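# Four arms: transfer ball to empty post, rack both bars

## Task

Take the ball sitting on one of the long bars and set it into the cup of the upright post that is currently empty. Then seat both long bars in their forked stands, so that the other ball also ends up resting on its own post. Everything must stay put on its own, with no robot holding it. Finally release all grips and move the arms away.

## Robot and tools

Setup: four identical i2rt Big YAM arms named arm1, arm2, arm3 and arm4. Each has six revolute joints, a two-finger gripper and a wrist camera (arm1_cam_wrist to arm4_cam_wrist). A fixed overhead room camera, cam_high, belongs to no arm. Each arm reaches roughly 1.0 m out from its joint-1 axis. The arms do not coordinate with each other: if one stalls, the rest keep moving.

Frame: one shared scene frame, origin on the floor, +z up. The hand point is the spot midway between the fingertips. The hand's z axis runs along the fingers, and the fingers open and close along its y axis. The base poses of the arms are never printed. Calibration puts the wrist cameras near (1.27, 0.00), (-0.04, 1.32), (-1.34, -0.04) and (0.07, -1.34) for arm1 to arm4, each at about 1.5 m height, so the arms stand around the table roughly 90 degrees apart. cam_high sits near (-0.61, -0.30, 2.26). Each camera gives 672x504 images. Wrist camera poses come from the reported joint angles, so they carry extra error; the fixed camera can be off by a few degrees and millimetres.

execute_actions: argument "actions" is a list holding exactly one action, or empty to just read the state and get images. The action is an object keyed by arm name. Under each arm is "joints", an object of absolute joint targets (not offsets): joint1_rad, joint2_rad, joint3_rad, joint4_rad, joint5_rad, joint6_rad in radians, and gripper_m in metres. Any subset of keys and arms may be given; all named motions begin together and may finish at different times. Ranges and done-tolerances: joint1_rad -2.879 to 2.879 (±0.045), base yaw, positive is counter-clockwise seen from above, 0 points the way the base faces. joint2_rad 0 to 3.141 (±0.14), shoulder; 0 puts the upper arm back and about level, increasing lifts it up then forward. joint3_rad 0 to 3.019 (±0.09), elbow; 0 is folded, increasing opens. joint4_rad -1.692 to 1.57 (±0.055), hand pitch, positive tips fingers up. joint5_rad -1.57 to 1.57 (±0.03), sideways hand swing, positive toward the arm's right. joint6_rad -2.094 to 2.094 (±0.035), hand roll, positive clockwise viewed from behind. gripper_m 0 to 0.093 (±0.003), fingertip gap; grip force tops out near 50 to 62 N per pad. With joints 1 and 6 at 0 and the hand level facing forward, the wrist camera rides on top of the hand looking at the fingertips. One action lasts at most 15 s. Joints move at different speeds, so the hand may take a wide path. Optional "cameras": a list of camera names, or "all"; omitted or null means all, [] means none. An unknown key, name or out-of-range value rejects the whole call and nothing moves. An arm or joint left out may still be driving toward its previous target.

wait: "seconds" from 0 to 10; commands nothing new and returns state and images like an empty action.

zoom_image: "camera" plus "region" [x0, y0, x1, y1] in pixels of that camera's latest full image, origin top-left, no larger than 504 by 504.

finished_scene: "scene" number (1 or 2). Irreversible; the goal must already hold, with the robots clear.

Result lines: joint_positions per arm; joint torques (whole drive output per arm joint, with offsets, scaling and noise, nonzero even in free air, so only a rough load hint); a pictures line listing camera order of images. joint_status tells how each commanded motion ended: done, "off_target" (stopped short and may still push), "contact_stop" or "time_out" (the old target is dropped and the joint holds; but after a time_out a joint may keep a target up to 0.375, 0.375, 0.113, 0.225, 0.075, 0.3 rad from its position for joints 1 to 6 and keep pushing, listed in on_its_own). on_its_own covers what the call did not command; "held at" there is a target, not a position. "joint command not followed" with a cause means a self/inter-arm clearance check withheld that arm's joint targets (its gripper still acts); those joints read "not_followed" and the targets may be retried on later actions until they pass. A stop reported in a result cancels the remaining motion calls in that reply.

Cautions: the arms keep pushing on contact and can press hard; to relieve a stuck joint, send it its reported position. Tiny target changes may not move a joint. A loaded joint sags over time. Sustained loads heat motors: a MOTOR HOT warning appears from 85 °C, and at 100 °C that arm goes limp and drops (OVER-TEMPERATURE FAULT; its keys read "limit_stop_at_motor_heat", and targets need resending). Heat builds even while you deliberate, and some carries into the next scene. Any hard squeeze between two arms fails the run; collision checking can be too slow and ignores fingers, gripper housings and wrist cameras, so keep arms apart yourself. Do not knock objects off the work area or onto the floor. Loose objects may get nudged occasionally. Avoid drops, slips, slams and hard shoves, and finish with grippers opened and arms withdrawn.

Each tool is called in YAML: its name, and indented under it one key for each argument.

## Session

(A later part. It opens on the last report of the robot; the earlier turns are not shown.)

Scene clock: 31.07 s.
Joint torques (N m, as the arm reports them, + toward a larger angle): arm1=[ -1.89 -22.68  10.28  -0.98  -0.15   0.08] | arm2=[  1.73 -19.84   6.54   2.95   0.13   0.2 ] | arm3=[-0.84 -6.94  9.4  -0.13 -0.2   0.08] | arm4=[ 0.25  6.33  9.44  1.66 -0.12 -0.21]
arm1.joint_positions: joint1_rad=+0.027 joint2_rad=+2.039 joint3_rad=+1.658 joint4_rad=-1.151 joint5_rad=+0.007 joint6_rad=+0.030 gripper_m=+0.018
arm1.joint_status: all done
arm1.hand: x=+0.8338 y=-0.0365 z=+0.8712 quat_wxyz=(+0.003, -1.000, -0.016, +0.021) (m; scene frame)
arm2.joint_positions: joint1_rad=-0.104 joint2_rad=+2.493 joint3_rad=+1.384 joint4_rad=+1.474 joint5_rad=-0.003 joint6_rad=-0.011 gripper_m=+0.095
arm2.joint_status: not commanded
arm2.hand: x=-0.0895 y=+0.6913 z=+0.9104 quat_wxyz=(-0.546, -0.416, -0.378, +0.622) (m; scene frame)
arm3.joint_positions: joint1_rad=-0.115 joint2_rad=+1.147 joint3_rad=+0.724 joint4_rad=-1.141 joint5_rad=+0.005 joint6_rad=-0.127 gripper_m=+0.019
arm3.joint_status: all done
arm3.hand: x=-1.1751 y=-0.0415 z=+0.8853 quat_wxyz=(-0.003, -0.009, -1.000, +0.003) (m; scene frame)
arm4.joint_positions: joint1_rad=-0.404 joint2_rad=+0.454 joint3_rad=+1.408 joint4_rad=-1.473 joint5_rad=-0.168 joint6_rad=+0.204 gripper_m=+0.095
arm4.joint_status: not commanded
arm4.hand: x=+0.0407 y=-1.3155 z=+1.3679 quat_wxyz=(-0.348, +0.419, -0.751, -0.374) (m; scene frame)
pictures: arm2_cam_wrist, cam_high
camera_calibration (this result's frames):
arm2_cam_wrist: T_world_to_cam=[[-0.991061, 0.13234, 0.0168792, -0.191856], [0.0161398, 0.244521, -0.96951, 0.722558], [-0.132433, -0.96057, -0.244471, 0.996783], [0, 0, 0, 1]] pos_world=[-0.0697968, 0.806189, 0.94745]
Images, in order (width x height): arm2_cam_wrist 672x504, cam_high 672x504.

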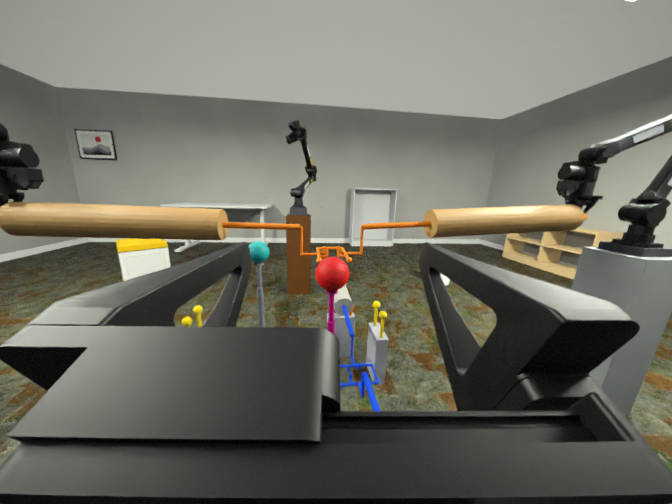

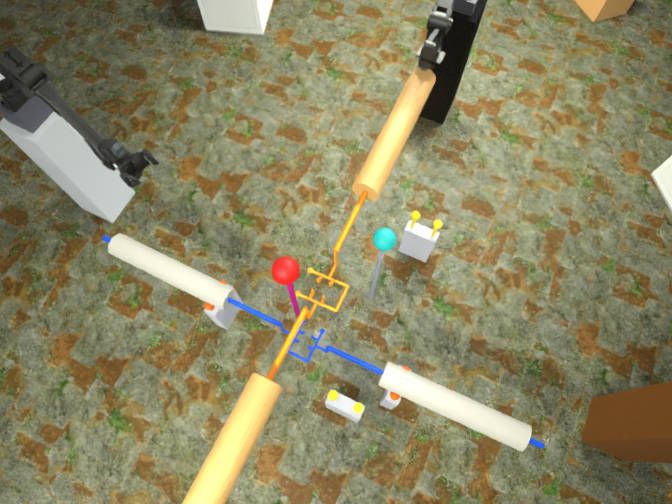

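execute_actions:
  actions:
    - {"arm1":{"joints":{"joint1_rad":0.17,"joint2_rad":1.975,"joint3_rad":1.625,"joint4_rad":-1.165,"joint6_rad":0.16}},"arm3":{"joints":{"joint1_rad":-0.36,"joint2_rad":1.23,"joint3_rad":0.85,"joint4_rad":-1.15,"joint6_rad":-0.35}}}
  cameras: ["cam_high","arm2_cam_wrist"]

Scene clock: 32.40 s.
Joint torques (N m, as the arm reports them, + toward a larger angle): arm1=[ -1.5  -23.39   8.25  -0.61  -0.21   0.04] | arm2=[  0.88 -19.71   6.26   2.94   0.14   0.15] | arm3=[-1.32 -8.31  8.52 -0.01 -0.11  0.05] | arm4=[ 0.26  6.33  9.44  1.67 -0.12 -0.21]
arm1.joint_positions: joint1_rad=+0.162 joint2_rad=+2.018 joint3_rad=+1.621 joint4_rad=-1.135 joint5_rad=+0.009 joint6_rad=+0.167 gripper_m=+0.018
arm1.joint_status: all done
arm1.hand: x=+0.8528 y=-0.1173 z=+0.8703 quat_wxyz=(+0.001, -1.000, -0.015, +0.021) (m; scene frame)
arm2.joint_positions: joint1_rad=-0.104 joint2_rad=+2.493 joint3_rad=+1.384 joint4_rad=+1.474 joint5_rad=-0.003 joint6_rad=-0.011 gripper_m=+0.095
arm2.joint_status: not commanded
arm2.hand: x=-0.0895 y=+0.6913 z=+0.9104 quat_wxyz=(-0.546, -0.416, -0.378, +0.622) (m; scene frame)
arm3.joint_positions: joint1_rad=-0.351 joint2_rad=+1.240 joint3_rad=+0.814 joint4_rad=-1.128 joint5_rad=+0.002 joint6_rad=-0.359 gripper_m=+0.019
arm3.joint_status: all done
arm3.hand: x=-1.1578 y=-0.1180 z=+0.8914 quat_wxyz=(-0.007, -0.011, -1.000, +0.004) (m; scene frame)
arm4.joint_positions: joint1_rad=-0.404 joint2_rad=+0.454 joint3_rad=+1.408 joint4_rad=-1.473 joint5_rad=-0.168 joint6_rad=+0.204 gripper_m=+0.095
arm4.joint_status: not commanded
arm4.hand: x=+0.0407 y=-1.3155 z=+1.3679 quat_wxyz=(-0.348, +0.419, -0.751, -0.374) (m; scene frame)
pictures: arm2_cam_wrist, cam_high
camera_calibration (this result's frames):
arm2_cam_wrist: T_world_to_cam=[[-0.991061, 0.13234, 0.0168792, -0.191856], [0.0161398, 0.244521, -0.96951, 0.722558], [-0.132433, -0.96057, -0.244471, 0.996783], [0, 0, 0, 1]] pos_world=[-0.0697968, 0.806189, 0.94745]
Images, in order (width x height): arm2_cam_wrist 672x504, cam_high 672x504.

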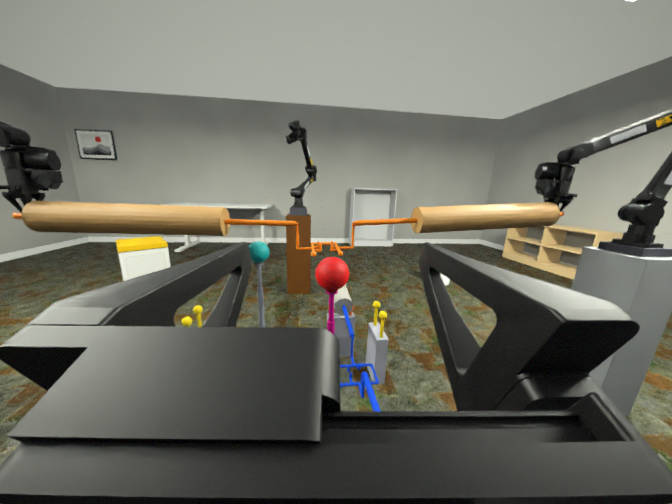

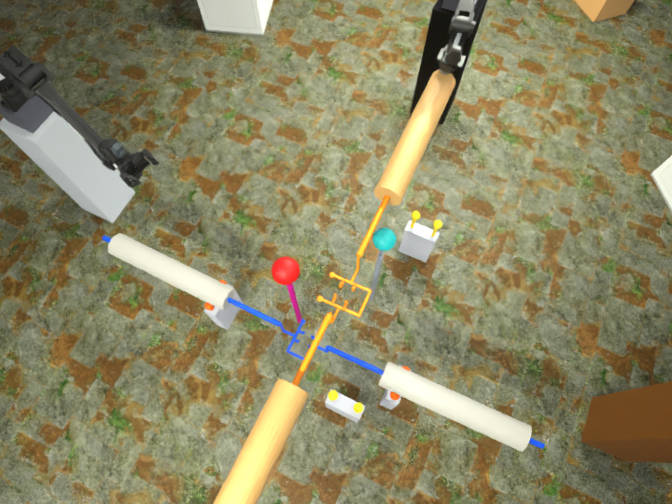

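execute_actions:
  actions:
    - {"arm1":{"joints":{"joint1_rad":0.456,"joint2_rad":1.95,"joint3_rad":1.59,"joint4_rad":-1.15,"joint6_rad":0.46}},"arm3":{"joints":{"joint1_rad":-0.64,"joint2_rad":1.54,"joint3_rad":1.2,"joint4_rad":-1.155,"joint6_rad":-0.64}}}
  cameras: ["cam_high","arm2_cam_wrist"]

Scene clock: 33.80 s.
Joint torques (N m, as the arm reports them, + toward a larger angle): arm1=[ -1.05 -23.     8.56  -0.21  -0.27   0.13] | arm2=[  0.68 -18.96   6.35   3.23   0.15   0.2 ] | arm3=[ -1.31 -14.72   8.39   0.51  -0.09  -0.07] | arm4=[ 0.27  6.35  9.45  1.67 -0.12 -0.21]
arm1.joint_positions: joint1_rad=+0.441 joint2_rad=+1.994 joint3_rad=+1.581 joint4_rad=-1.132 joint5_rad=+0.011 joint6_rad=+0.454 gripper_m=+0.018
arm1.joint_status: all done
arm1.hand: x=+0.9199 y=-0.2708 z=+0.8695 quat_wxyz=(+0.000, -1.000, -0.011, +0.015) (m; scene frame)
arm2.joint_positions: joint1_rad=-0.104 joint2_rad=+2.493 joint3_rad=+1.384 joint4_rad=+1.474 joint5_rad=-0.003 joint6_rad=-0.011 gripper_m=+0.095
arm2.joint_status: not commanded
arm2.hand: x=-0.0895 y=+0.6913 z=+0.9104 quat_wxyz=(-0.546, -0.416, -0.378, +0.622) (m; scene frame)
arm3.joint_positions: joint1_rad=-0.622 joint2_rad=+1.561 joint3_rad=+1.168 joint4_rad=-1.144 joint5_rad=+0.000 joint6_rad=-0.635 gripper_m=+0.019
arm3.joint_status: all done
arm3.hand: x=-1.0949 y=-0.2719 z=+0.9022 quat_wxyz=(-0.013, -0.009, -1.000, +0.010) (m; scene frame)
arm4.joint_positions: joint1_rad=-0.404 joint2_rad=+0.454 joint3_rad=+1.408 joint4_rad=-1.473 joint5_rad=-0.168 joint6_rad=+0.204 gripper_m=+0.095
arm4.joint_status: not commanded
arm4.hand: x=+0.0407 y=-1.3155 z=+1.3679 quat_wxyz=(-0.348, +0.419, -0.751, -0.374) (m; scene frame)
pictures: arm2_cam_wrist, cam_high
camera_calibration (this result's frames):
arm2_cam_wrist: T_world_to_cam=[[-0.991061, 0.13234, 0.0168792, -0.191856], [0.0161398, 0.244521, -0.96951, 0.722558], [-0.132433, -0.96057, -0.244471, 0.996783], [0, 0, 0, 1]] pos_world=[-0.0697968, 0.806189, 0.94745]
Images, in order (width x height): arm2_cam_wrist 672x504, cam_high 672x504.

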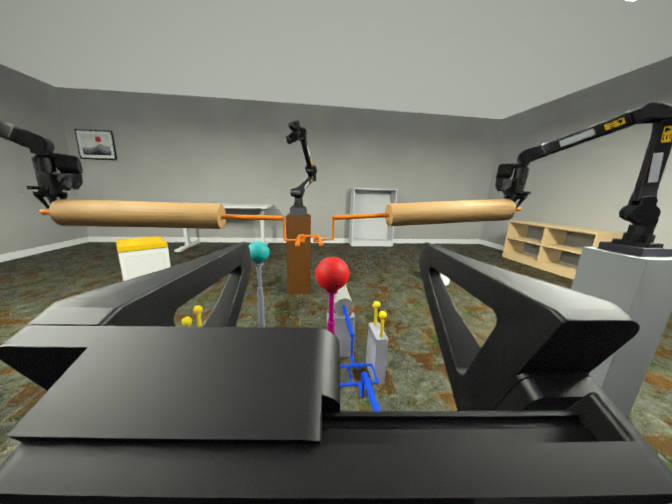

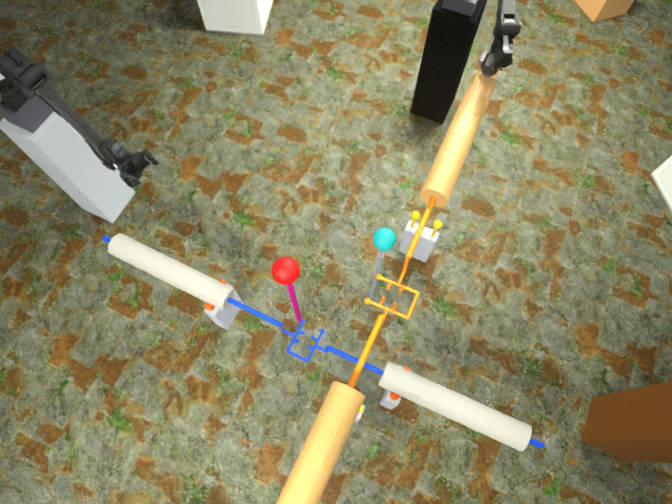

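execute_actions:
  actions:
    - {"arm1":{"joints":{"joint1_rad":0.535,"joint2_rad":1.92,"joint3_rad":1.31,"joint4_rad":-0.95,"joint6_rad":0.52}},"arm3":{"joints":{"joint1_rad":-0.51,"joint2_rad":1.79,"joint3_rad":1.335,"joint4_rad":-1.075,"joint6_rad":-0.53}},"arm2":{"joints":{"joint1_rad":0,"joint2_rad":0.7,"joint3_rad":1.3,"joint4_rad":-0.8}}}
  cameras: ["cam_high"]

Scene clock: 36.10 s.
Joint torques (N m, as the arm reports them, + toward a larger angle): arm1=[ -0.98 -19.67   7.45   0.19  -0.24  -0.05] | arm2=[ 1.   -0.72 10.07  1.38  0.05  0.15] | arm3=[ -1.34 -19.28   8.85  -0.08   0.06  -0.2 ] | arm4=[ 0.29  6.35  9.44  1.67 -0.13 -0.21]
arm1.joint_positions: joint1_rad=+0.521 joint2_rad=+1.946 joint3_rad=+1.301 joint4_rad=-0.944 joint5_rad=+0.010 joint6_rad=+0.532 gripper_m=+0.018
arm1.joint_status: all done
arm1.hand: x=+1.0032 y=-0.2748 z=+0.8032 quat_wxyz=(+0.009, -1.000, -0.012, -0.004) (m; scene frame)
arm2.joint_positions: joint1_rad=+0.000 joint2_rad=+0.695 joint3_rad=+1.294 joint4_rad=-0.778 joint5_rad=-0.001 joint6_rad=-0.010 gripper_m=+0.095
arm2.joint_status: all done
arm2.hand: x=-0.0017 y=+1.1254 z=+1.4504 quat_wxyz=(-0.450, -0.540, -0.540, +0.463) (m; scene frame)
arm3.joint_positions: joint1_rad=-0.497 joint2_rad=+1.822 joint3_rad=+1.290 joint4_rad=-1.053 joint5_rad=-0.003 joint6_rad=-0.505 gripper_m=+0.019
arm3.joint_status: all done
arm3.hand: x=-1.0116 y=-0.2551 z=+0.8249 quat_wxyz=(+0.006, -0.011, -1.000, -0.005) (m; scene frame)
arm4.joint_positions: joint1_rad=-0.404 joint2_rad=+0.454 joint3_rad=+1.408 joint4_rad=-1.473 joint5_rad=-0.168 joint6_rad=+0.204 gripper_m=+0.095
arm4.joint_status: not commanded
arm4.hand: x=+0.0407 y=-1.3155 z=+1.3679 quat_wxyz=(-0.348, +0.419, -0.751, -0.374) (m; scene frame)
pictures: cam_high
Images, in order (width x height): cam_high 672x504.

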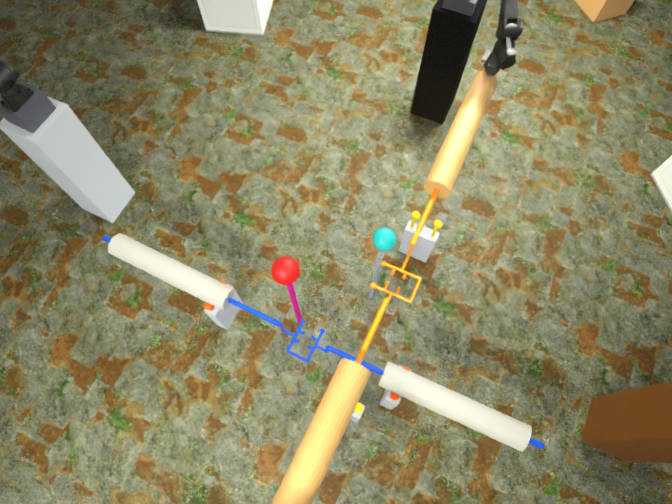

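arm3 j1 needs ≈−.53; a small command change may not move it, so overshoot.

execute_actions:
  actions:
    - {"arm1":{"joints":{"joint2_rad":2.06,"joint3_rad":1.29,"joint4_rad":-0.735}},"arm3":{"joints":{"joint1_rad":-0.55,"joint2_rad":1.925,"joint3_rad":1.27,"joint4_rad":-0.85,"joint6_rad":-0.55}}}
  cameras: ["cam_high"]

Scene clock: 37.20 s.
Joint torques (N m, as the arm reports them, + toward a larger angle): arm1=[ -1.82 -21.24   7.01   0.79  -0.02  -0.01] | arm2=[0.78 0.1  9.95 1.54 0.08 0.23] | arm3=[ -0.68 -20.92   6.03   0.79  -0.23   0.09] | arm4=[ 0.25  6.33  9.45  1.66 -0.12 -0.21]
arm1.joint_positions: joint1_rad=+0.529 joint2_rad=+2.095 joint3_rad=+1.273 joint4_rad=-0.744 joint5_rad=+0.005 joint6_rad=+0.529 gripper_m=+0.018
arm1.joint_status: all done
arm1.hand: x=+0.9998 y=-0.2830 z=+0.7192 quat_wxyz=(+0.001, -1.000, -0.018, +0.005) (m; scene frame)
arm2.joint_positions: joint1_rad=+0.000 joint2_rad=+0.695 joint3_rad=+1.294 joint4_rad=-0.778 joint5_rad=-0.001 joint6_rad=-0.010 gripper_m=+0.095
arm2.joint_status: not commanded
arm2.hand: x=-0.0017 y=+1.1254 z=+1.4504 quat_wxyz=(-0.450, -0.540, -0.540, +0.463) (m; scene frame)
arm3.joint_positions: joint1_rad=-0.548 joint2_rad=+1.961 joint3_rad=+1.257 joint4_rad=-0.854 joint5_rad=+0.005 joint6_rad=-0.558 gripper_m=+0.019
arm3.joint_status: all done
arm3.hand: x=-1.0129 y=-0.2870 z=+0.7459 quat_wxyz=(-0.004, -0.010, -1.000, +0.006) (m; scene frame)
arm4.joint_positions: joint1_rad=-0.404 joint2_rad=+0.454 joint3_rad=+1.408 joint4_rad=-1.473 joint5_rad=-0.168 joint6_rad=+0.204 gripper_m=+0.095
arm4.joint_status: not commanded
arm4.hand: x=+0.0407 y=-1.3155 z=+1.3679 quat_wxyz=(-0.348, +0.419, -0.751, -0.374) (m; scene frame)
pictures: cam_high
Images, in order (width x height): cam_high 672x504.

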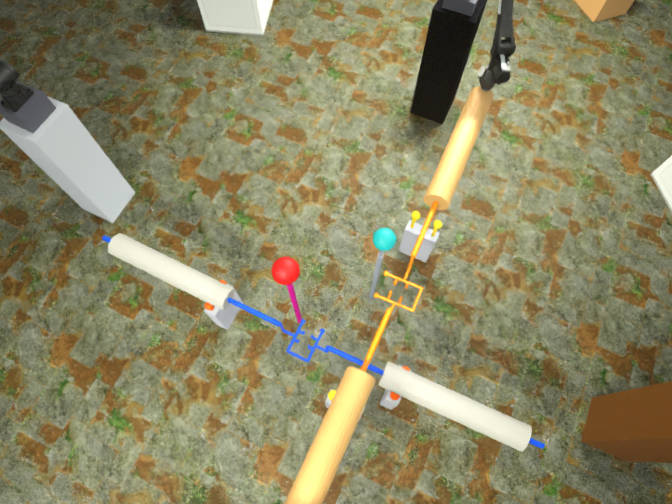

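execute_actions:
  actions:
    - {"arm1":{"joints":{"joint1_rad":0.505,"joint2_rad":2.245,"joint3_rad":1.3,"joint4_rad":-0.575}},"arm3":{"joints":{"joint1_rad":-0.518,"joint2_rad":2.105,"joint3_rad":1.25,"joint4_rad":-0.66,"joint6_rad":-0.53}}}
  cameras: ["cam_high"]

Scene clock: 38.27 s.
Joint torques (N m, as the arm reports them, + toward a larger angle): arm1=[ -2.24 -21.82   6.51   0.64  -0.02   0.1 ] | arm2=[ 0.74 -0.75 10.07  1.48  0.01  0.14] | arm3=[ -0.57 -21.19   5.39   0.82  -0.16  -0.01] | arm4=[ 0.29  6.35  9.44  1.67 -0.12 -0.21]
arm1.joint_positions: joint1_rad=+0.503 joint2_rad=+2.281 joint3_rad=+1.273 joint4_rad=-0.581 joint5_rad=+0.004 joint6_rad=+0.516 gripper_m=+0.018
arm1.joint_status: all done
arm1.hand: x=+1.0028 y=-0.2648 z=+0.6249 quat_wxyz=(+0.007, -1.000, -0.011, -0.006) (m; scene frame)
arm2.joint_positions: joint1_rad=+0.000 joint2_rad=+0.695 joint3_rad=+1.294 joint4_rad=-0.778 joint5_rad=-0.001 joint6_rad=-0.010 gripper_m=+0.095
arm2.joint_status: not commanded
arm2.hand: x=-0.0017 y=+1.1254 z=+1.4504 quat_wxyz=(-0.450, -0.540, -0.540, +0.463) (m; scene frame)
arm3.joint_positions: joint1_rad=-0.514 joint2_rad=+2.139 joint3_rad=+1.230 joint4_rad=-0.663 joint5_rad=+0.003 joint6_rad=-0.533 gripper_m=+0.019
arm3.joint_status: all done
arm3.hand: x=-1.0082 y=-0.2692 z=+0.6501 quat_wxyz=(+0.002, -0.006, -1.000, +0.001) (m; scene frame)
arm4.joint_positions: joint1_rad=-0.404 joint2_rad=+0.454 joint3_rad=+1.408 joint4_rad=-1.473 joint5_rad=-0.168 joint6_rad=+0.204 gripper_m=+0.095
arm4.joint_status: not commanded
arm4.hand: x=+0.0407 y=-1.3155 z=+1.3679 quat_wxyz=(-0.348, +0.419, -0.751, -0.374) (m; scene frame)
pictures: cam_high
Images, in order (width x height): cam_high 672x504.

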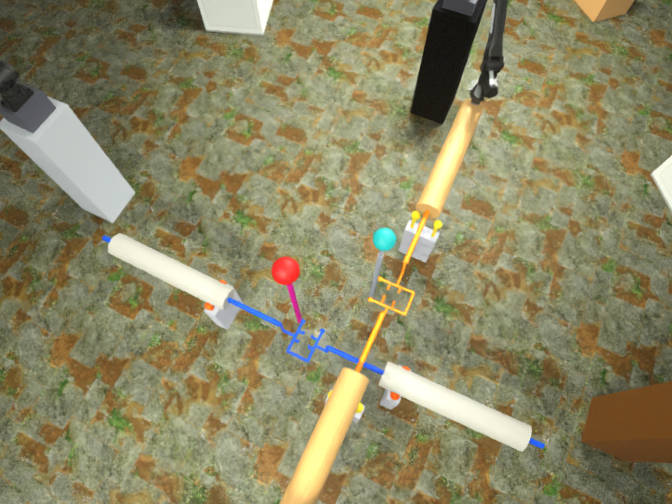

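execute_actions:
  actions:
    - {"arm1":{"joints":{"joint1_rad":0.523,"joint2_rad":2.45,"joint3_rad":1.385,"joint4_rad":-0.445}},"arm3":{"joints":{"joint1_rad":-0.535,"joint2_rad":2.31,"joint3_rad":1.3,"joint4_rad":-0.5}}}
  cameras: ["cam_high"]

Scene clock: 39.37 s.
Joint torques (N m, as the arm reports them, + toward a larger angle): arm1=[ -2.03 -21.63   5.69   0.56  -0.1    0.05] | arm2=[ 1.28 -0.76  9.9   1.45  0.03  0.19] | arm3=[ -0.45 -21.67   5.57   0.6   -0.17   0.04] | arm4=[ 0.26  6.35  9.44  1.66 -0.12 -0.21]
arm1.joint_positions: joint1_rad=+0.518 joint2_rad=+2.474 joint3_rad=+1.360 joint4_rad=-0.447 joint5_rad=+0.007 joint6_rad=+0.523 gripper_m=+0.018
arm1.joint_status: all done
arm1.hand: x=+0.9958 y=-0.2775 z=+0.5432 quat_wxyz=(+0.001, -1.000, -0.015, +0.007) (m; scene frame)
arm2.joint_positions: joint1_rad=+0.000 joint2_rad=+0.695 joint3_rad=+1.294 joint4_rad=-0.778 joint5_rad=-0.001 joint6_rad=-0.010 gripper_m=+0.095
arm2.joint_status: not commanded
arm2.hand: x=-0.0017 y=+1.1254 z=+1.4504 quat_wxyz=(-0.450, -0.540, -0.540, +0.463) (m; scene frame)
arm3.joint_positions: joint1_rad=-0.530 joint2_rad=+2.340 joint3_rad=+1.264 joint4_rad=-0.496 joint5_rad=+0.003 joint6_rad=-0.543 gripper_m=+0.019
arm3.joint_status: all done
arm3.hand: x=-1.0144 y=-0.2748 z=+0.5574 quat_wxyz=(+0.002, -0.009, -1.000, +0.001) (m; scene frame)
arm4.joint_positions: joint1_rad=-0.404 joint2_rad=+0.454 joint3_rad=+1.408 joint4_rad=-1.473 joint5_rad=-0.168 joint6_rad=+0.204 gripper_m=+0.095
arm4.joint_status: not commanded
arm4.hand: x=+0.0407 y=-1.3155 z=+1.3679 quat_wxyz=(-0.348, +0.419, -0.751, -0.374) (m; scene frame)
pictures: cam_high
Images, in order (width x height): cam_high 672x504.

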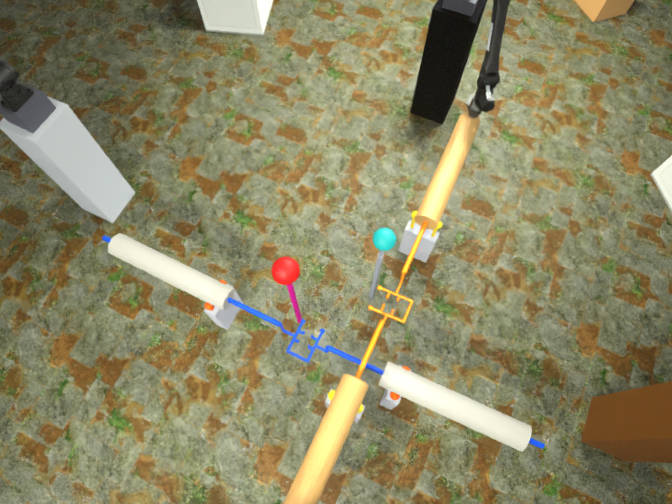

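execute_actions:
  actions:
    - {"arm1":{"joints":{"joint2_rad":2.65,"joint3_rad":1.54,"joint4_rad":-0.42}},"arm3":{"joints":{"joint2_rad":2.52,"joint3_rad":1.435,"joint4_rad":-0.43}}}
  cameras: ["cam_high","arm4_cam_wrist"]

Scene clock: 40.47 s.
Joint torques (N m, as the arm reports them, + toward a larger angle): arm1=[ -2.29 -21.44   6.51   1.02   0.06   0.03] | arm2=[ 1.31 -0.44 10.12  1.44  0.03  0.18] | arm3=[ -0.35 -22.     5.37   0.99  -0.18   0.16] | arm4=[ 0.26  6.34  9.44  1.67 -0.12 -0.21]
arm1.joint_positions: joint1_rad=+0.524 joint2_rad=+2.667 joint3_rad=+1.495 joint4_rad=-0.437 joint5_rad=+0.002 joint6_rad=+0.524 gripper_m=+0.018
arm1.joint_status: all done
arm1.hand: x=+1.0007 y=-0.2792 z=+0.4658 quat_wxyz=(+0.011, -1.000, -0.018, -0.015) (m; scene frame)
arm2.joint_positions: joint1_rad=+0.000 joint2_rad=+0.695 joint3_rad=+1.294 joint4_rad=-0.778 joint5_rad=-0.001 joint6_rad=-0.010 gripper_m=+0.095
arm2.joint_status: not commanded
arm2.hand: x=-0.0017 y=+1.1254 z=+1.4504 quat_wxyz=(-0.450, -0.540, -0.540, +0.463) (m; scene frame)
arm3.joint_positions: joint1_rad=-0.536 joint2_rad=+2.541 joint3_rad=+1.394 joint4_rad=-0.437 joint5_rad=+0.003 joint6_rad=-0.548 gripper_m=+0.019
arm3.joint_status: all done
arm3.hand: x=-1.0066 y=-0.2837 z=+0.4788 quat_wxyz=(+0.007, -0.009, -1.000, -0.002) (m; scene frame)
arm4.joint_positions: joint1_rad=-0.404 joint2_rad=+0.454 joint3_rad=+1.408 joint4_rad=-1.473 joint5_rad=-0.168 joint6_rad=+0.204 gripper_m=+0.095
arm4.joint_status: not commanded
arm4.hand: x=+0.0407 y=-1.3155 z=+1.3679 quat_wxyz=(-0.348, +0.419, -0.751, -0.374) (m; scene frame)
pictures: arm4_cam_wrist, cam_high
camera_calibration (this result's frames):
arm4_cam_wrist: T_world_to_cam=[[0.889937, -0.359999, -0.280025, -0.121621], [-0.44866, -0.801344, -0.395667, -0.487115], [-0.0819563, 0.477755, -0.874662, 1.95091], [0, 0, 0, 1]] pos_world=[0.0495752, -1.36619, 1.47959]
Images, in order (width x height): arm4_cam_wrist 672x504, cam_high 672x504.

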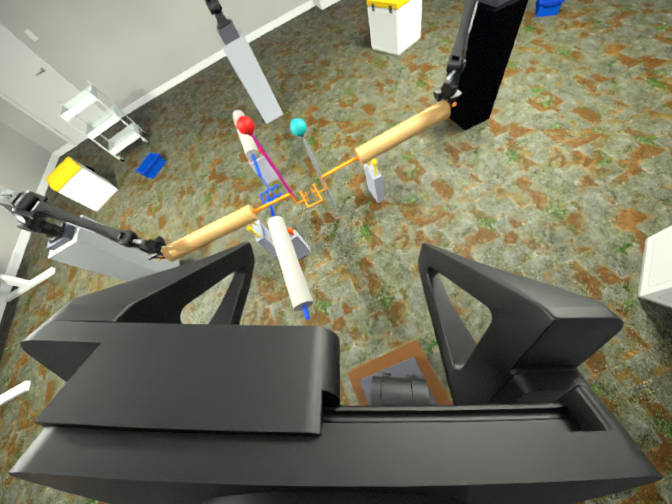

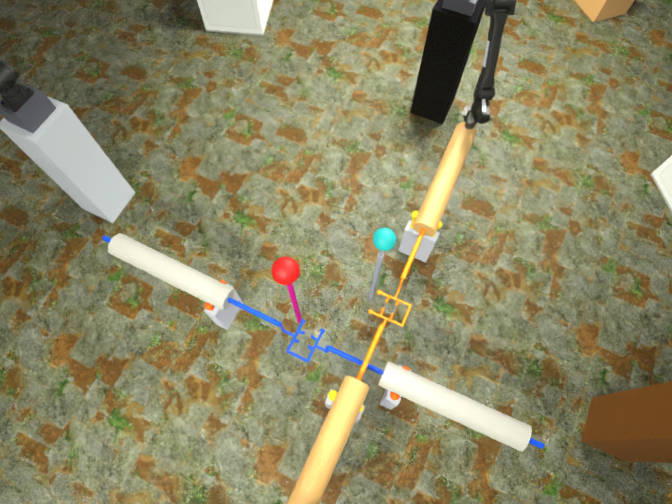

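execute_actions:
  actions:
    - {"arm3":{"joints":{"joint2_rad":2.55,"joint3_rad":1.45}}}
  cameras: []

execute_actions:
  actions:
    - {"arm1":{"joints":{"gripper_m":0.09}},"arm3":{"joints":{"gripper_m":0.09}}}
  cameras: ["cam_high","arm4_cam_wrist"]

Scene clock: 41.20 s.
Joint torques (N m, as the arm reports them, + toward a larger angle): arm1=[ -2.21 -21.33   6.53   1.09   0.04   0.03] | arm2=[ 0.9  -1.03 10.23  1.53  0.04  0.21] | arm3=[ -1.2  -20.5    5.87   1.07  -0.17   0.18] | arm4=[ 0.27  6.37  9.44  1.67 -0.12 -0.21]
arm1.joint_positions: joint1_rad=+0.524 joint2_rad=+2.667 joint3_rad=+1.495 joint4_rad=-0.437 joint5_rad=+0.002 joint6_rad=+0.524 gripper_m=+0.018
arm1.joint_status: not commanded
arm1.hand: x=+1.0007 y=-0.2792 z=+0.4658 quat_wxyz=(+0.011, -1.000, -0.018, -0.015) (m; scene frame)
arm2.joint_positions: joint1_rad=+0.000 joint2_rad=+0.695 joint3_rad=+1.294 joint4_rad=-0.778 joint5_rad=-0.001 joint6_rad=-0.010 gripper_m=+0.095
arm2.joint_status: not commanded
arm2.hand: x=-0.0017 y=+1.1254 z=+1.4504 quat_wxyz=(-0.450, -0.540, -0.540, +0.463) (m; scene frame)
arm3.joint_positions: joint1_rad=-0.536 joint2_rad=+2.551 joint3_rad=+1.401 joint4_rad=-0.437 joint5_rad=+0.003 joint6_rad=-0.548 gripper_m=+0.019
arm3.joint_status: all done
arm3.hand: x=-1.0069 y=-0.2834 z=+0.4747 quat_wxyz=(+0.008, -0.009, -1.000, -0.003) (m; scene frame)
arm4.joint_positions: joint1_rad=-0.404 joint2_rad=+0.454 joint3_rad=+1.408 joint4_rad=-1.473 joint5_rad=-0.168 joint6_rad=+0.204 gripper_m=+0.095
arm4.joint_status: not commanded
arm4.hand: x=+0.0407 y=-1.3155 z=+1.3679 quat_wxyz=(-0.348, +0.419, -0.751, -0.374) (m; scene frame)
pictures: none
No camera images: the call's "cameras" was empty. Leave "cameras" out to get every camera's image.

Scene clock: 41.90 s.
Joint torques (N m, as the arm reports them, + toward a larger angle): arm1=[ -2.12 -21.59   5.63   0.96   0.1    0.03] | arm2=[ 1.03 -0.47  9.88  1.63  0.03  0.17] | arm3=[ -0.95 -20.15   4.7    1.01  -0.06   0.13] | arm4=[ 0.28  6.31  9.45  1.67 -0.12 -0.21]
arm1.joint_positions: joint1_rad=+0.524 joint2_rad=+2.667 joint3_rad=+1.510 joint4_rad=-0.434 joint5_rad=+0.001 joint6_rad=+0.524 gripper_m=+0.090
arm1.joint_status: all done
arm1.hand: x=+0.9928 y=-0.2844 z=+0.4679 quat_wxyz=(+0.006, -1.000, -0.018, -0.008) (m; scene frame)
arm2.joint_positions: joint1_rad=+0.000 joint2_rad=+0.695 joint3_rad=+1.294 joint4_rad=-0.778 joint5_rad=-0.001 joint6_rad=-0.010 gripper_m=+0.095
arm2.joint_status: not commanded
arm2.hand: x=-0.0017 y=+1.1254 z=+1.4504 quat_wxyz=(-0.450, -0.540, -0.540, +0.463) (m; scene frame)
arm3.joint_positions: joint1_rad=-0.536 joint2_rad=+2.551 joint3_rad=+1.419 joint4_rad=-0.437 joint5_rad=+0.000 joint6_rad=-0.544 gripper_m=+0.090
arm3.joint_status: all done
arm3.hand: x=-0.9975 y=-0.2889 z=+0.4775 quat_wxyz=(+0.000, -0.012, -1.000, +0.001) (m; scene frame)
arm4.joint_positions: joint1_rad=-0.404 joint2_rad=+0.454 joint3_rad=+1.408 joint4_rad=-1.473 joint5_rad=-0.168 joint6_rad=+0.204 gripper_m=+0.095
arm4.joint_status: not commanded
arm4.hand: x=+0.0407 y=-1.3155 z=+1.3679 quat_wxyz=(-0.348, +0.419, -0.751, -0.374) (m; scene frame)
pictures: arm4_cam_wrist, cam_high
camera_calibration (this result's frames):
arm4_cam_wrist: T_world_to_cam=[[0.889937, -0.359999, -0.280025, -0.121621], [-0.44866, -0.801344, -0.395667, -0.487115], [-0.0819563, 0.477755, -0.874662, 1.95091], [0, 0, 0, 1]] pos_world=[0.0495752, -1.36619, 1.47959]
Images, in order (width x height): arm4_cam_wrist 672x504, cam_high 672x504.

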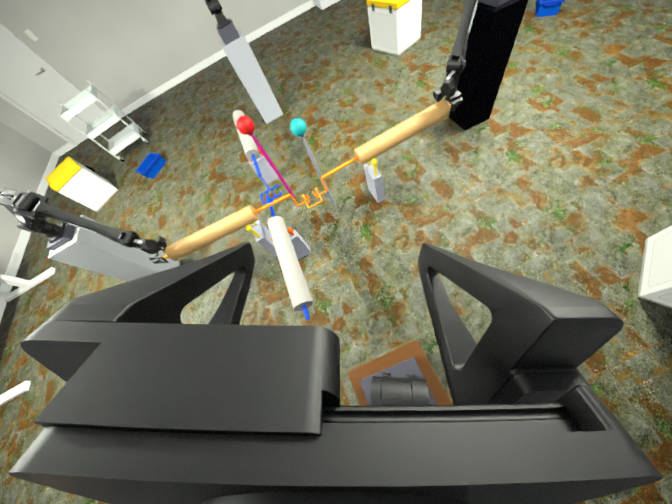

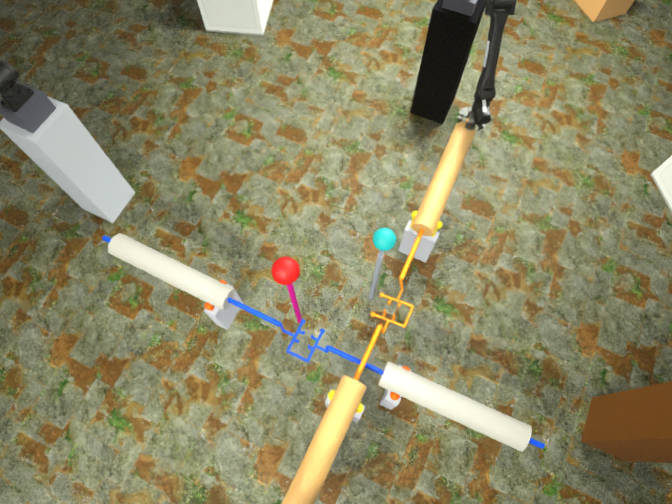

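execute_actions:
  actions:
    - {"arm1":{"joints":{"joint2_rad":2.53,"joint3_rad":1.37,"joint4_rad":-0.45}},"arm3":{"joints":{"joint2_rad":2.4,"joint3_rad":1.29,"joint4_rad":-0.46}}}
  cameras: []

execute_actions:
  actions:
    - {"arm1":{"joints":{"joint2_rad":2.3,"joint3_rad":1.22,"joint4_rad":-0.6}},"arm3":{"joints":{"joint2_rad":2.15,"joint3_rad":1.17,"joint4_rad":-0.6}}}
  cameras: ["cam_high","arm4_cam_wrist"]

Scene clock: 43.13 s.
Joint torques (N m, as the arm reports them, + toward a larger angle): arm1=[ -2.2  -19.32   3.38   0.11   0.12   0.04] | arm2=[ 0.7  -0.15  9.97  1.64  0.1   0.18] | arm3=[ -0.39 -21.33   2.71   0.69  -0.07   0.11] | arm4=[ 0.28  6.31  9.45  1.66 -0.12 -0.21]
arm1.joint_positions: joint1_rad=+0.524 joint2_rad=+2.530 joint3_rad=+1.372 joint4_rad=-0.442 joint5_rad=+0.001 joint6_rad=+0.524 gripper_m=+0.090
arm1.joint_status: all done
arm1.hand: x=+1.0108 y=-0.2733 z=+0.5173 quat_wxyz=(+0.009, -1.000, -0.018, -0.011) (m; scene frame)
arm2.joint_positions: joint1_rad=+0.000 joint2_rad=+0.695 joint3_rad=+1.294 joint4_rad=-0.778 joint5_rad=-0.001 joint6_rad=-0.010 gripper_m=+0.095
arm2.joint_status: not commanded
arm2.hand: x=-0.0017 y=+1.1254 z=+1.4504 quat_wxyz=(-0.450, -0.540, -0.540, +0.463) (m; scene frame)
arm3.joint_positions: joint1_rad=-0.536 joint2_rad=+2.424 joint3_rad=+1.291 joint4_rad=-0.458 joint5_rad=+0.000 joint6_rad=-0.543 gripper_m=+0.090
arm3.joint_status: all done
arm3.hand: x=-1.0214 y=-0.2737 z=+0.5208 quat_wxyz=(+0.009, -0.012, -1.000, -0.005) (m; scene frame)
arm4.joint_positions: joint1_rad=-0.404 joint2_rad=+0.454 joint3_rad=+1.408 joint4_rad=-1.473 joint5_rad=-0.168 joint6_rad=+0.204 gripper_m=+0.095
arm4.joint_status: not commanded
arm4.hand: x=+0.0407 y=-1.3155 z=+1.3679 quat_wxyz=(-0.348, +0.419, -0.751, -0.374) (m; scene frame)
pictures: none
No camera images: the call's "cameras" was empty. Leave "cameras" out to get every camera's image.

Scene clock: 44.53 s.
Joint torques (N m, as the arm reports them, + toward a larger angle): arm1=[ -2.16 -17.13   4.57   0.09   0.11   0.03] | arm2=[ 1.07 -0.28 10.3   1.5   0.05  0.2 ] | arm3=[ -0.62 -17.54   4.4    0.64  -0.07   0.12] | arm4=[ 0.28  6.33  9.45  1.67 -0.12 -0.21]
arm1.joint_positions: joint1_rad=+0.524 joint2_rad=+2.290 joint3_rad=+1.211 joint4_rad=-0.595 joint5_rad=+0.001 joint6_rad=+0.524 gripper_m=+0.090
arm1.joint_status: all done
arm1.hand: x=+1.0445 y=-0.2524 z=+0.6097 quat_wxyz=(+0.028, -0.999, -0.018, -0.043) (m; scene frame)
arm2.joint_positions: joint1_rad=+0.000 joint2_rad=+0.695 joint3_rad=+1.294 joint4_rad=-0.778 joint5_rad=-0.001 joint6_rad=-0.010 gripper_m=+0.095
arm2.joint_status: not commanded
arm2.hand: x=-0.0017 y=+1.1254 z=+1.4504 quat_wxyz=(-0.450, -0.540, -0.540, +0.463) (m; scene frame)
arm3.joint_positions: joint1_rad=-0.536 joint2_rad=+2.147 joint3_rad=+1.158 joint4_rad=-0.597 joint5_rad=+0.000 joint6_rad=-0.542 gripper_m=+0.090
arm3.joint_status: all done
arm3.hand: x=-1.0358 y=-0.2644 z=+0.6305 quat_wxyz=(+0.007, -0.012, -1.000, -0.003) (m; scene frame)
arm4.joint_positions: joint1_rad=-0.404 joint2_rad=+0.454 joint3_rad=+1.408 joint4_rad=-1.473 joint5_rad=-0.168 joint6_rad=+0.204 gripper_m=+0.095
arm4.joint_status: not commanded
arm4.hand: x=+0.0407 y=-1.3155 z=+1.3679 quat_wxyz=(-0.348, +0.419, -0.751, -0.374) (m; scene frame)
pictures: arm4_cam_wrist, cam_high
camera_calibration (this result's frames):
arm4_cam_wrist: T_world_to_cam=[[0.889937, -0.359999, -0.280025, -0.121621], [-0.44866, -0.801344, -0.395667, -0.487115], [-0.0819563, 0.477755, -0.874662, 1.95091], [0, 0, 0, 1]] pos_world=[0.0495752, -1.36619, 1.47959]
Images, in order (width x height): arm4_cam_wrist 672x504, cam_high 672x504.

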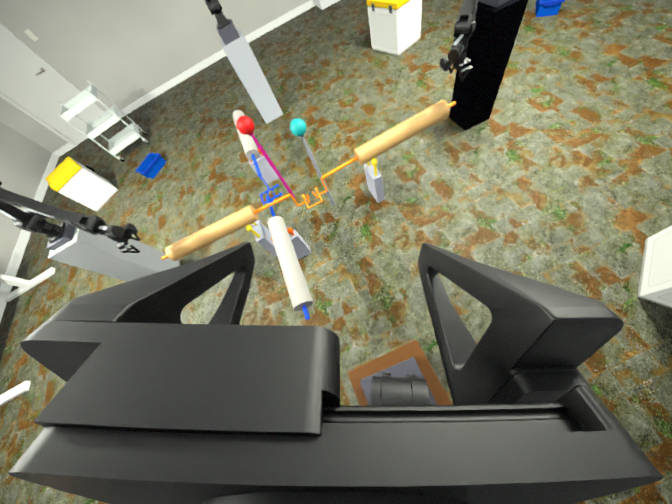

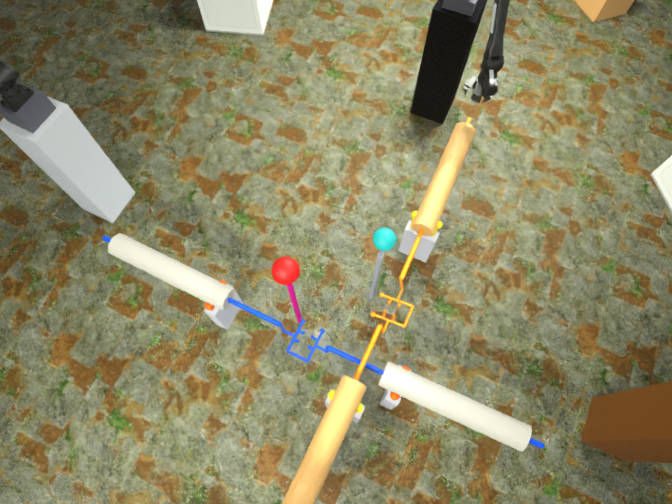

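execute_actions:
  actions:
    - {"arm1":{"joints":{"joint2_rad":1.5,"joint3_rad":1.0,"joint4_rad":-0.9}},"arm3":{"joints":{"joint2_rad":1.4,"joint3_rad":1.0,"joint4_rad":-0.9}}}
  cameras: ["cam_high","arm4_cam_wrist"]

finished_scene:
  scene: 2

Scene clock: 46.07 s.
Joint torques (N m, as the arm reports them, + toward a larger angle): arm1=[ -2.2  -11.43   8.93   0.46   0.1    0.03] | arm2=[ 0.89 -0.9  10.12  1.53  0.04  0.14] | arm3=[ -0.55 -10.35   7.65   0.91  -0.09   0.07] | arm4=[ 0.28  6.35  9.44  1.67 -0.12 -0.21]
arm1.joint_positions: joint1_rad=+0.524 joint2_rad=+1.496 joint3_rad=+0.984 joint4_rad=-0.892 joint5_rad=+0.001 joint6_rad=+0.524 gripper_m=+0.090
arm1.joint_status: all done
arm1.hand: x=+1.0812 y=-0.2302 z=+0.9037 quat_wxyz=(-0.042, -0.996, -0.018, +0.073) (m; scene frame)
arm2.joint_positions: joint1_rad=+0.000 joint2_rad=+0.695 joint3_rad=+1.294 joint4_rad=-0.778 joint5_rad=-0.001 joint6_rad=-0.010 gripper_m=+0.095
arm2.joint_status: not commanded
arm2.hand: x=-0.0017 y=+1.1254 z=+1.4504 quat_wxyz=(-0.450, -0.540, -0.540, +0.463) (m; scene frame)
arm3.joint_positions: joint1_rad=-0.536 joint2_rad=+1.398 joint3_rad=+0.982 joint4_rad=-0.894 joint5_rad=+0.000 joint6_rad=-0.542 gripper_m=+0.090
arm3.joint_status: all done
arm3.hand: x=-1.0821 y=-0.2347 z=+0.9077 quat_wxyz=(-0.110, -0.012, -0.991, +0.069) (m; scene frame)
arm4.joint_positions: joint1_rad=-0.404 joint2_rad=+0.454 joint3_rad=+1.408 joint4_rad=-1.473 joint5_rad=-0.168 joint6_rad=+0.204 gripper_m=+0.095
arm4.joint_status: not commanded
arm4.hand: x=+0.0407 y=-1.3155 z=+1.3679 quat_wxyz=(-0.348, +0.419, -0.751, -0.374) (m; scene frame)
pictures: arm4_cam_wrist, cam_high
camera_calibration (this result's frames):
arm4_cam_wrist: T_world_to_cam=[[0.889937, -0.359999, -0.280025, -0.121621], [-0.44866, -0.801344, -0.395667, -0.487115], [-0.0819563, 0.477755, -0.874662, 1.95091], [0, 0, 0, 1]] pos_world=[0.0495752, -1.36619, 1.47959]
Images, in order (width x height): arm4_cam_wrist 672x504, cam_high 672x504.

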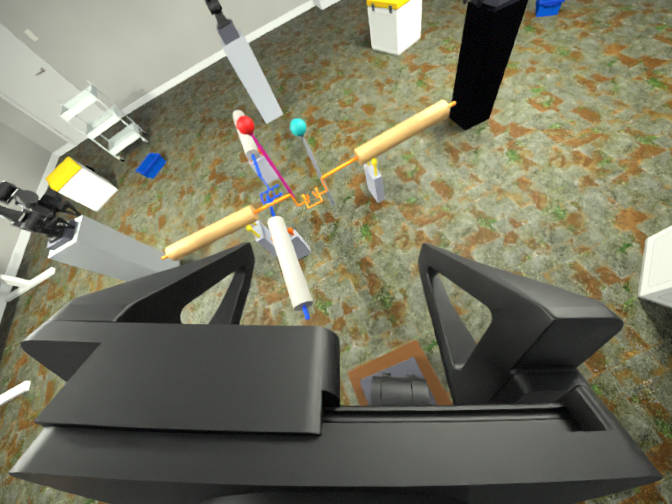

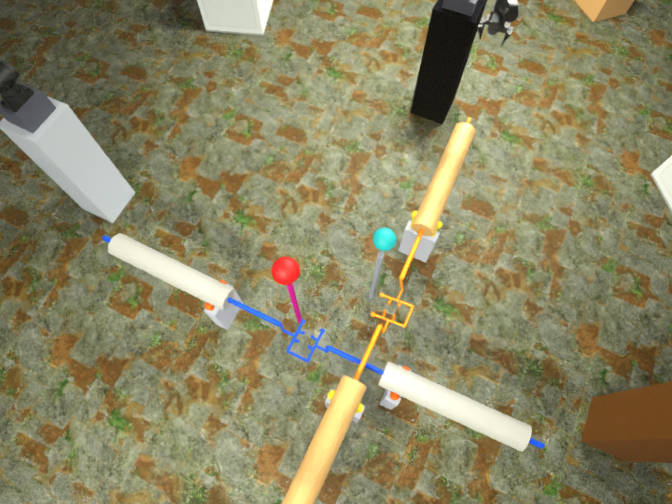

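The scene is finished: the task was done.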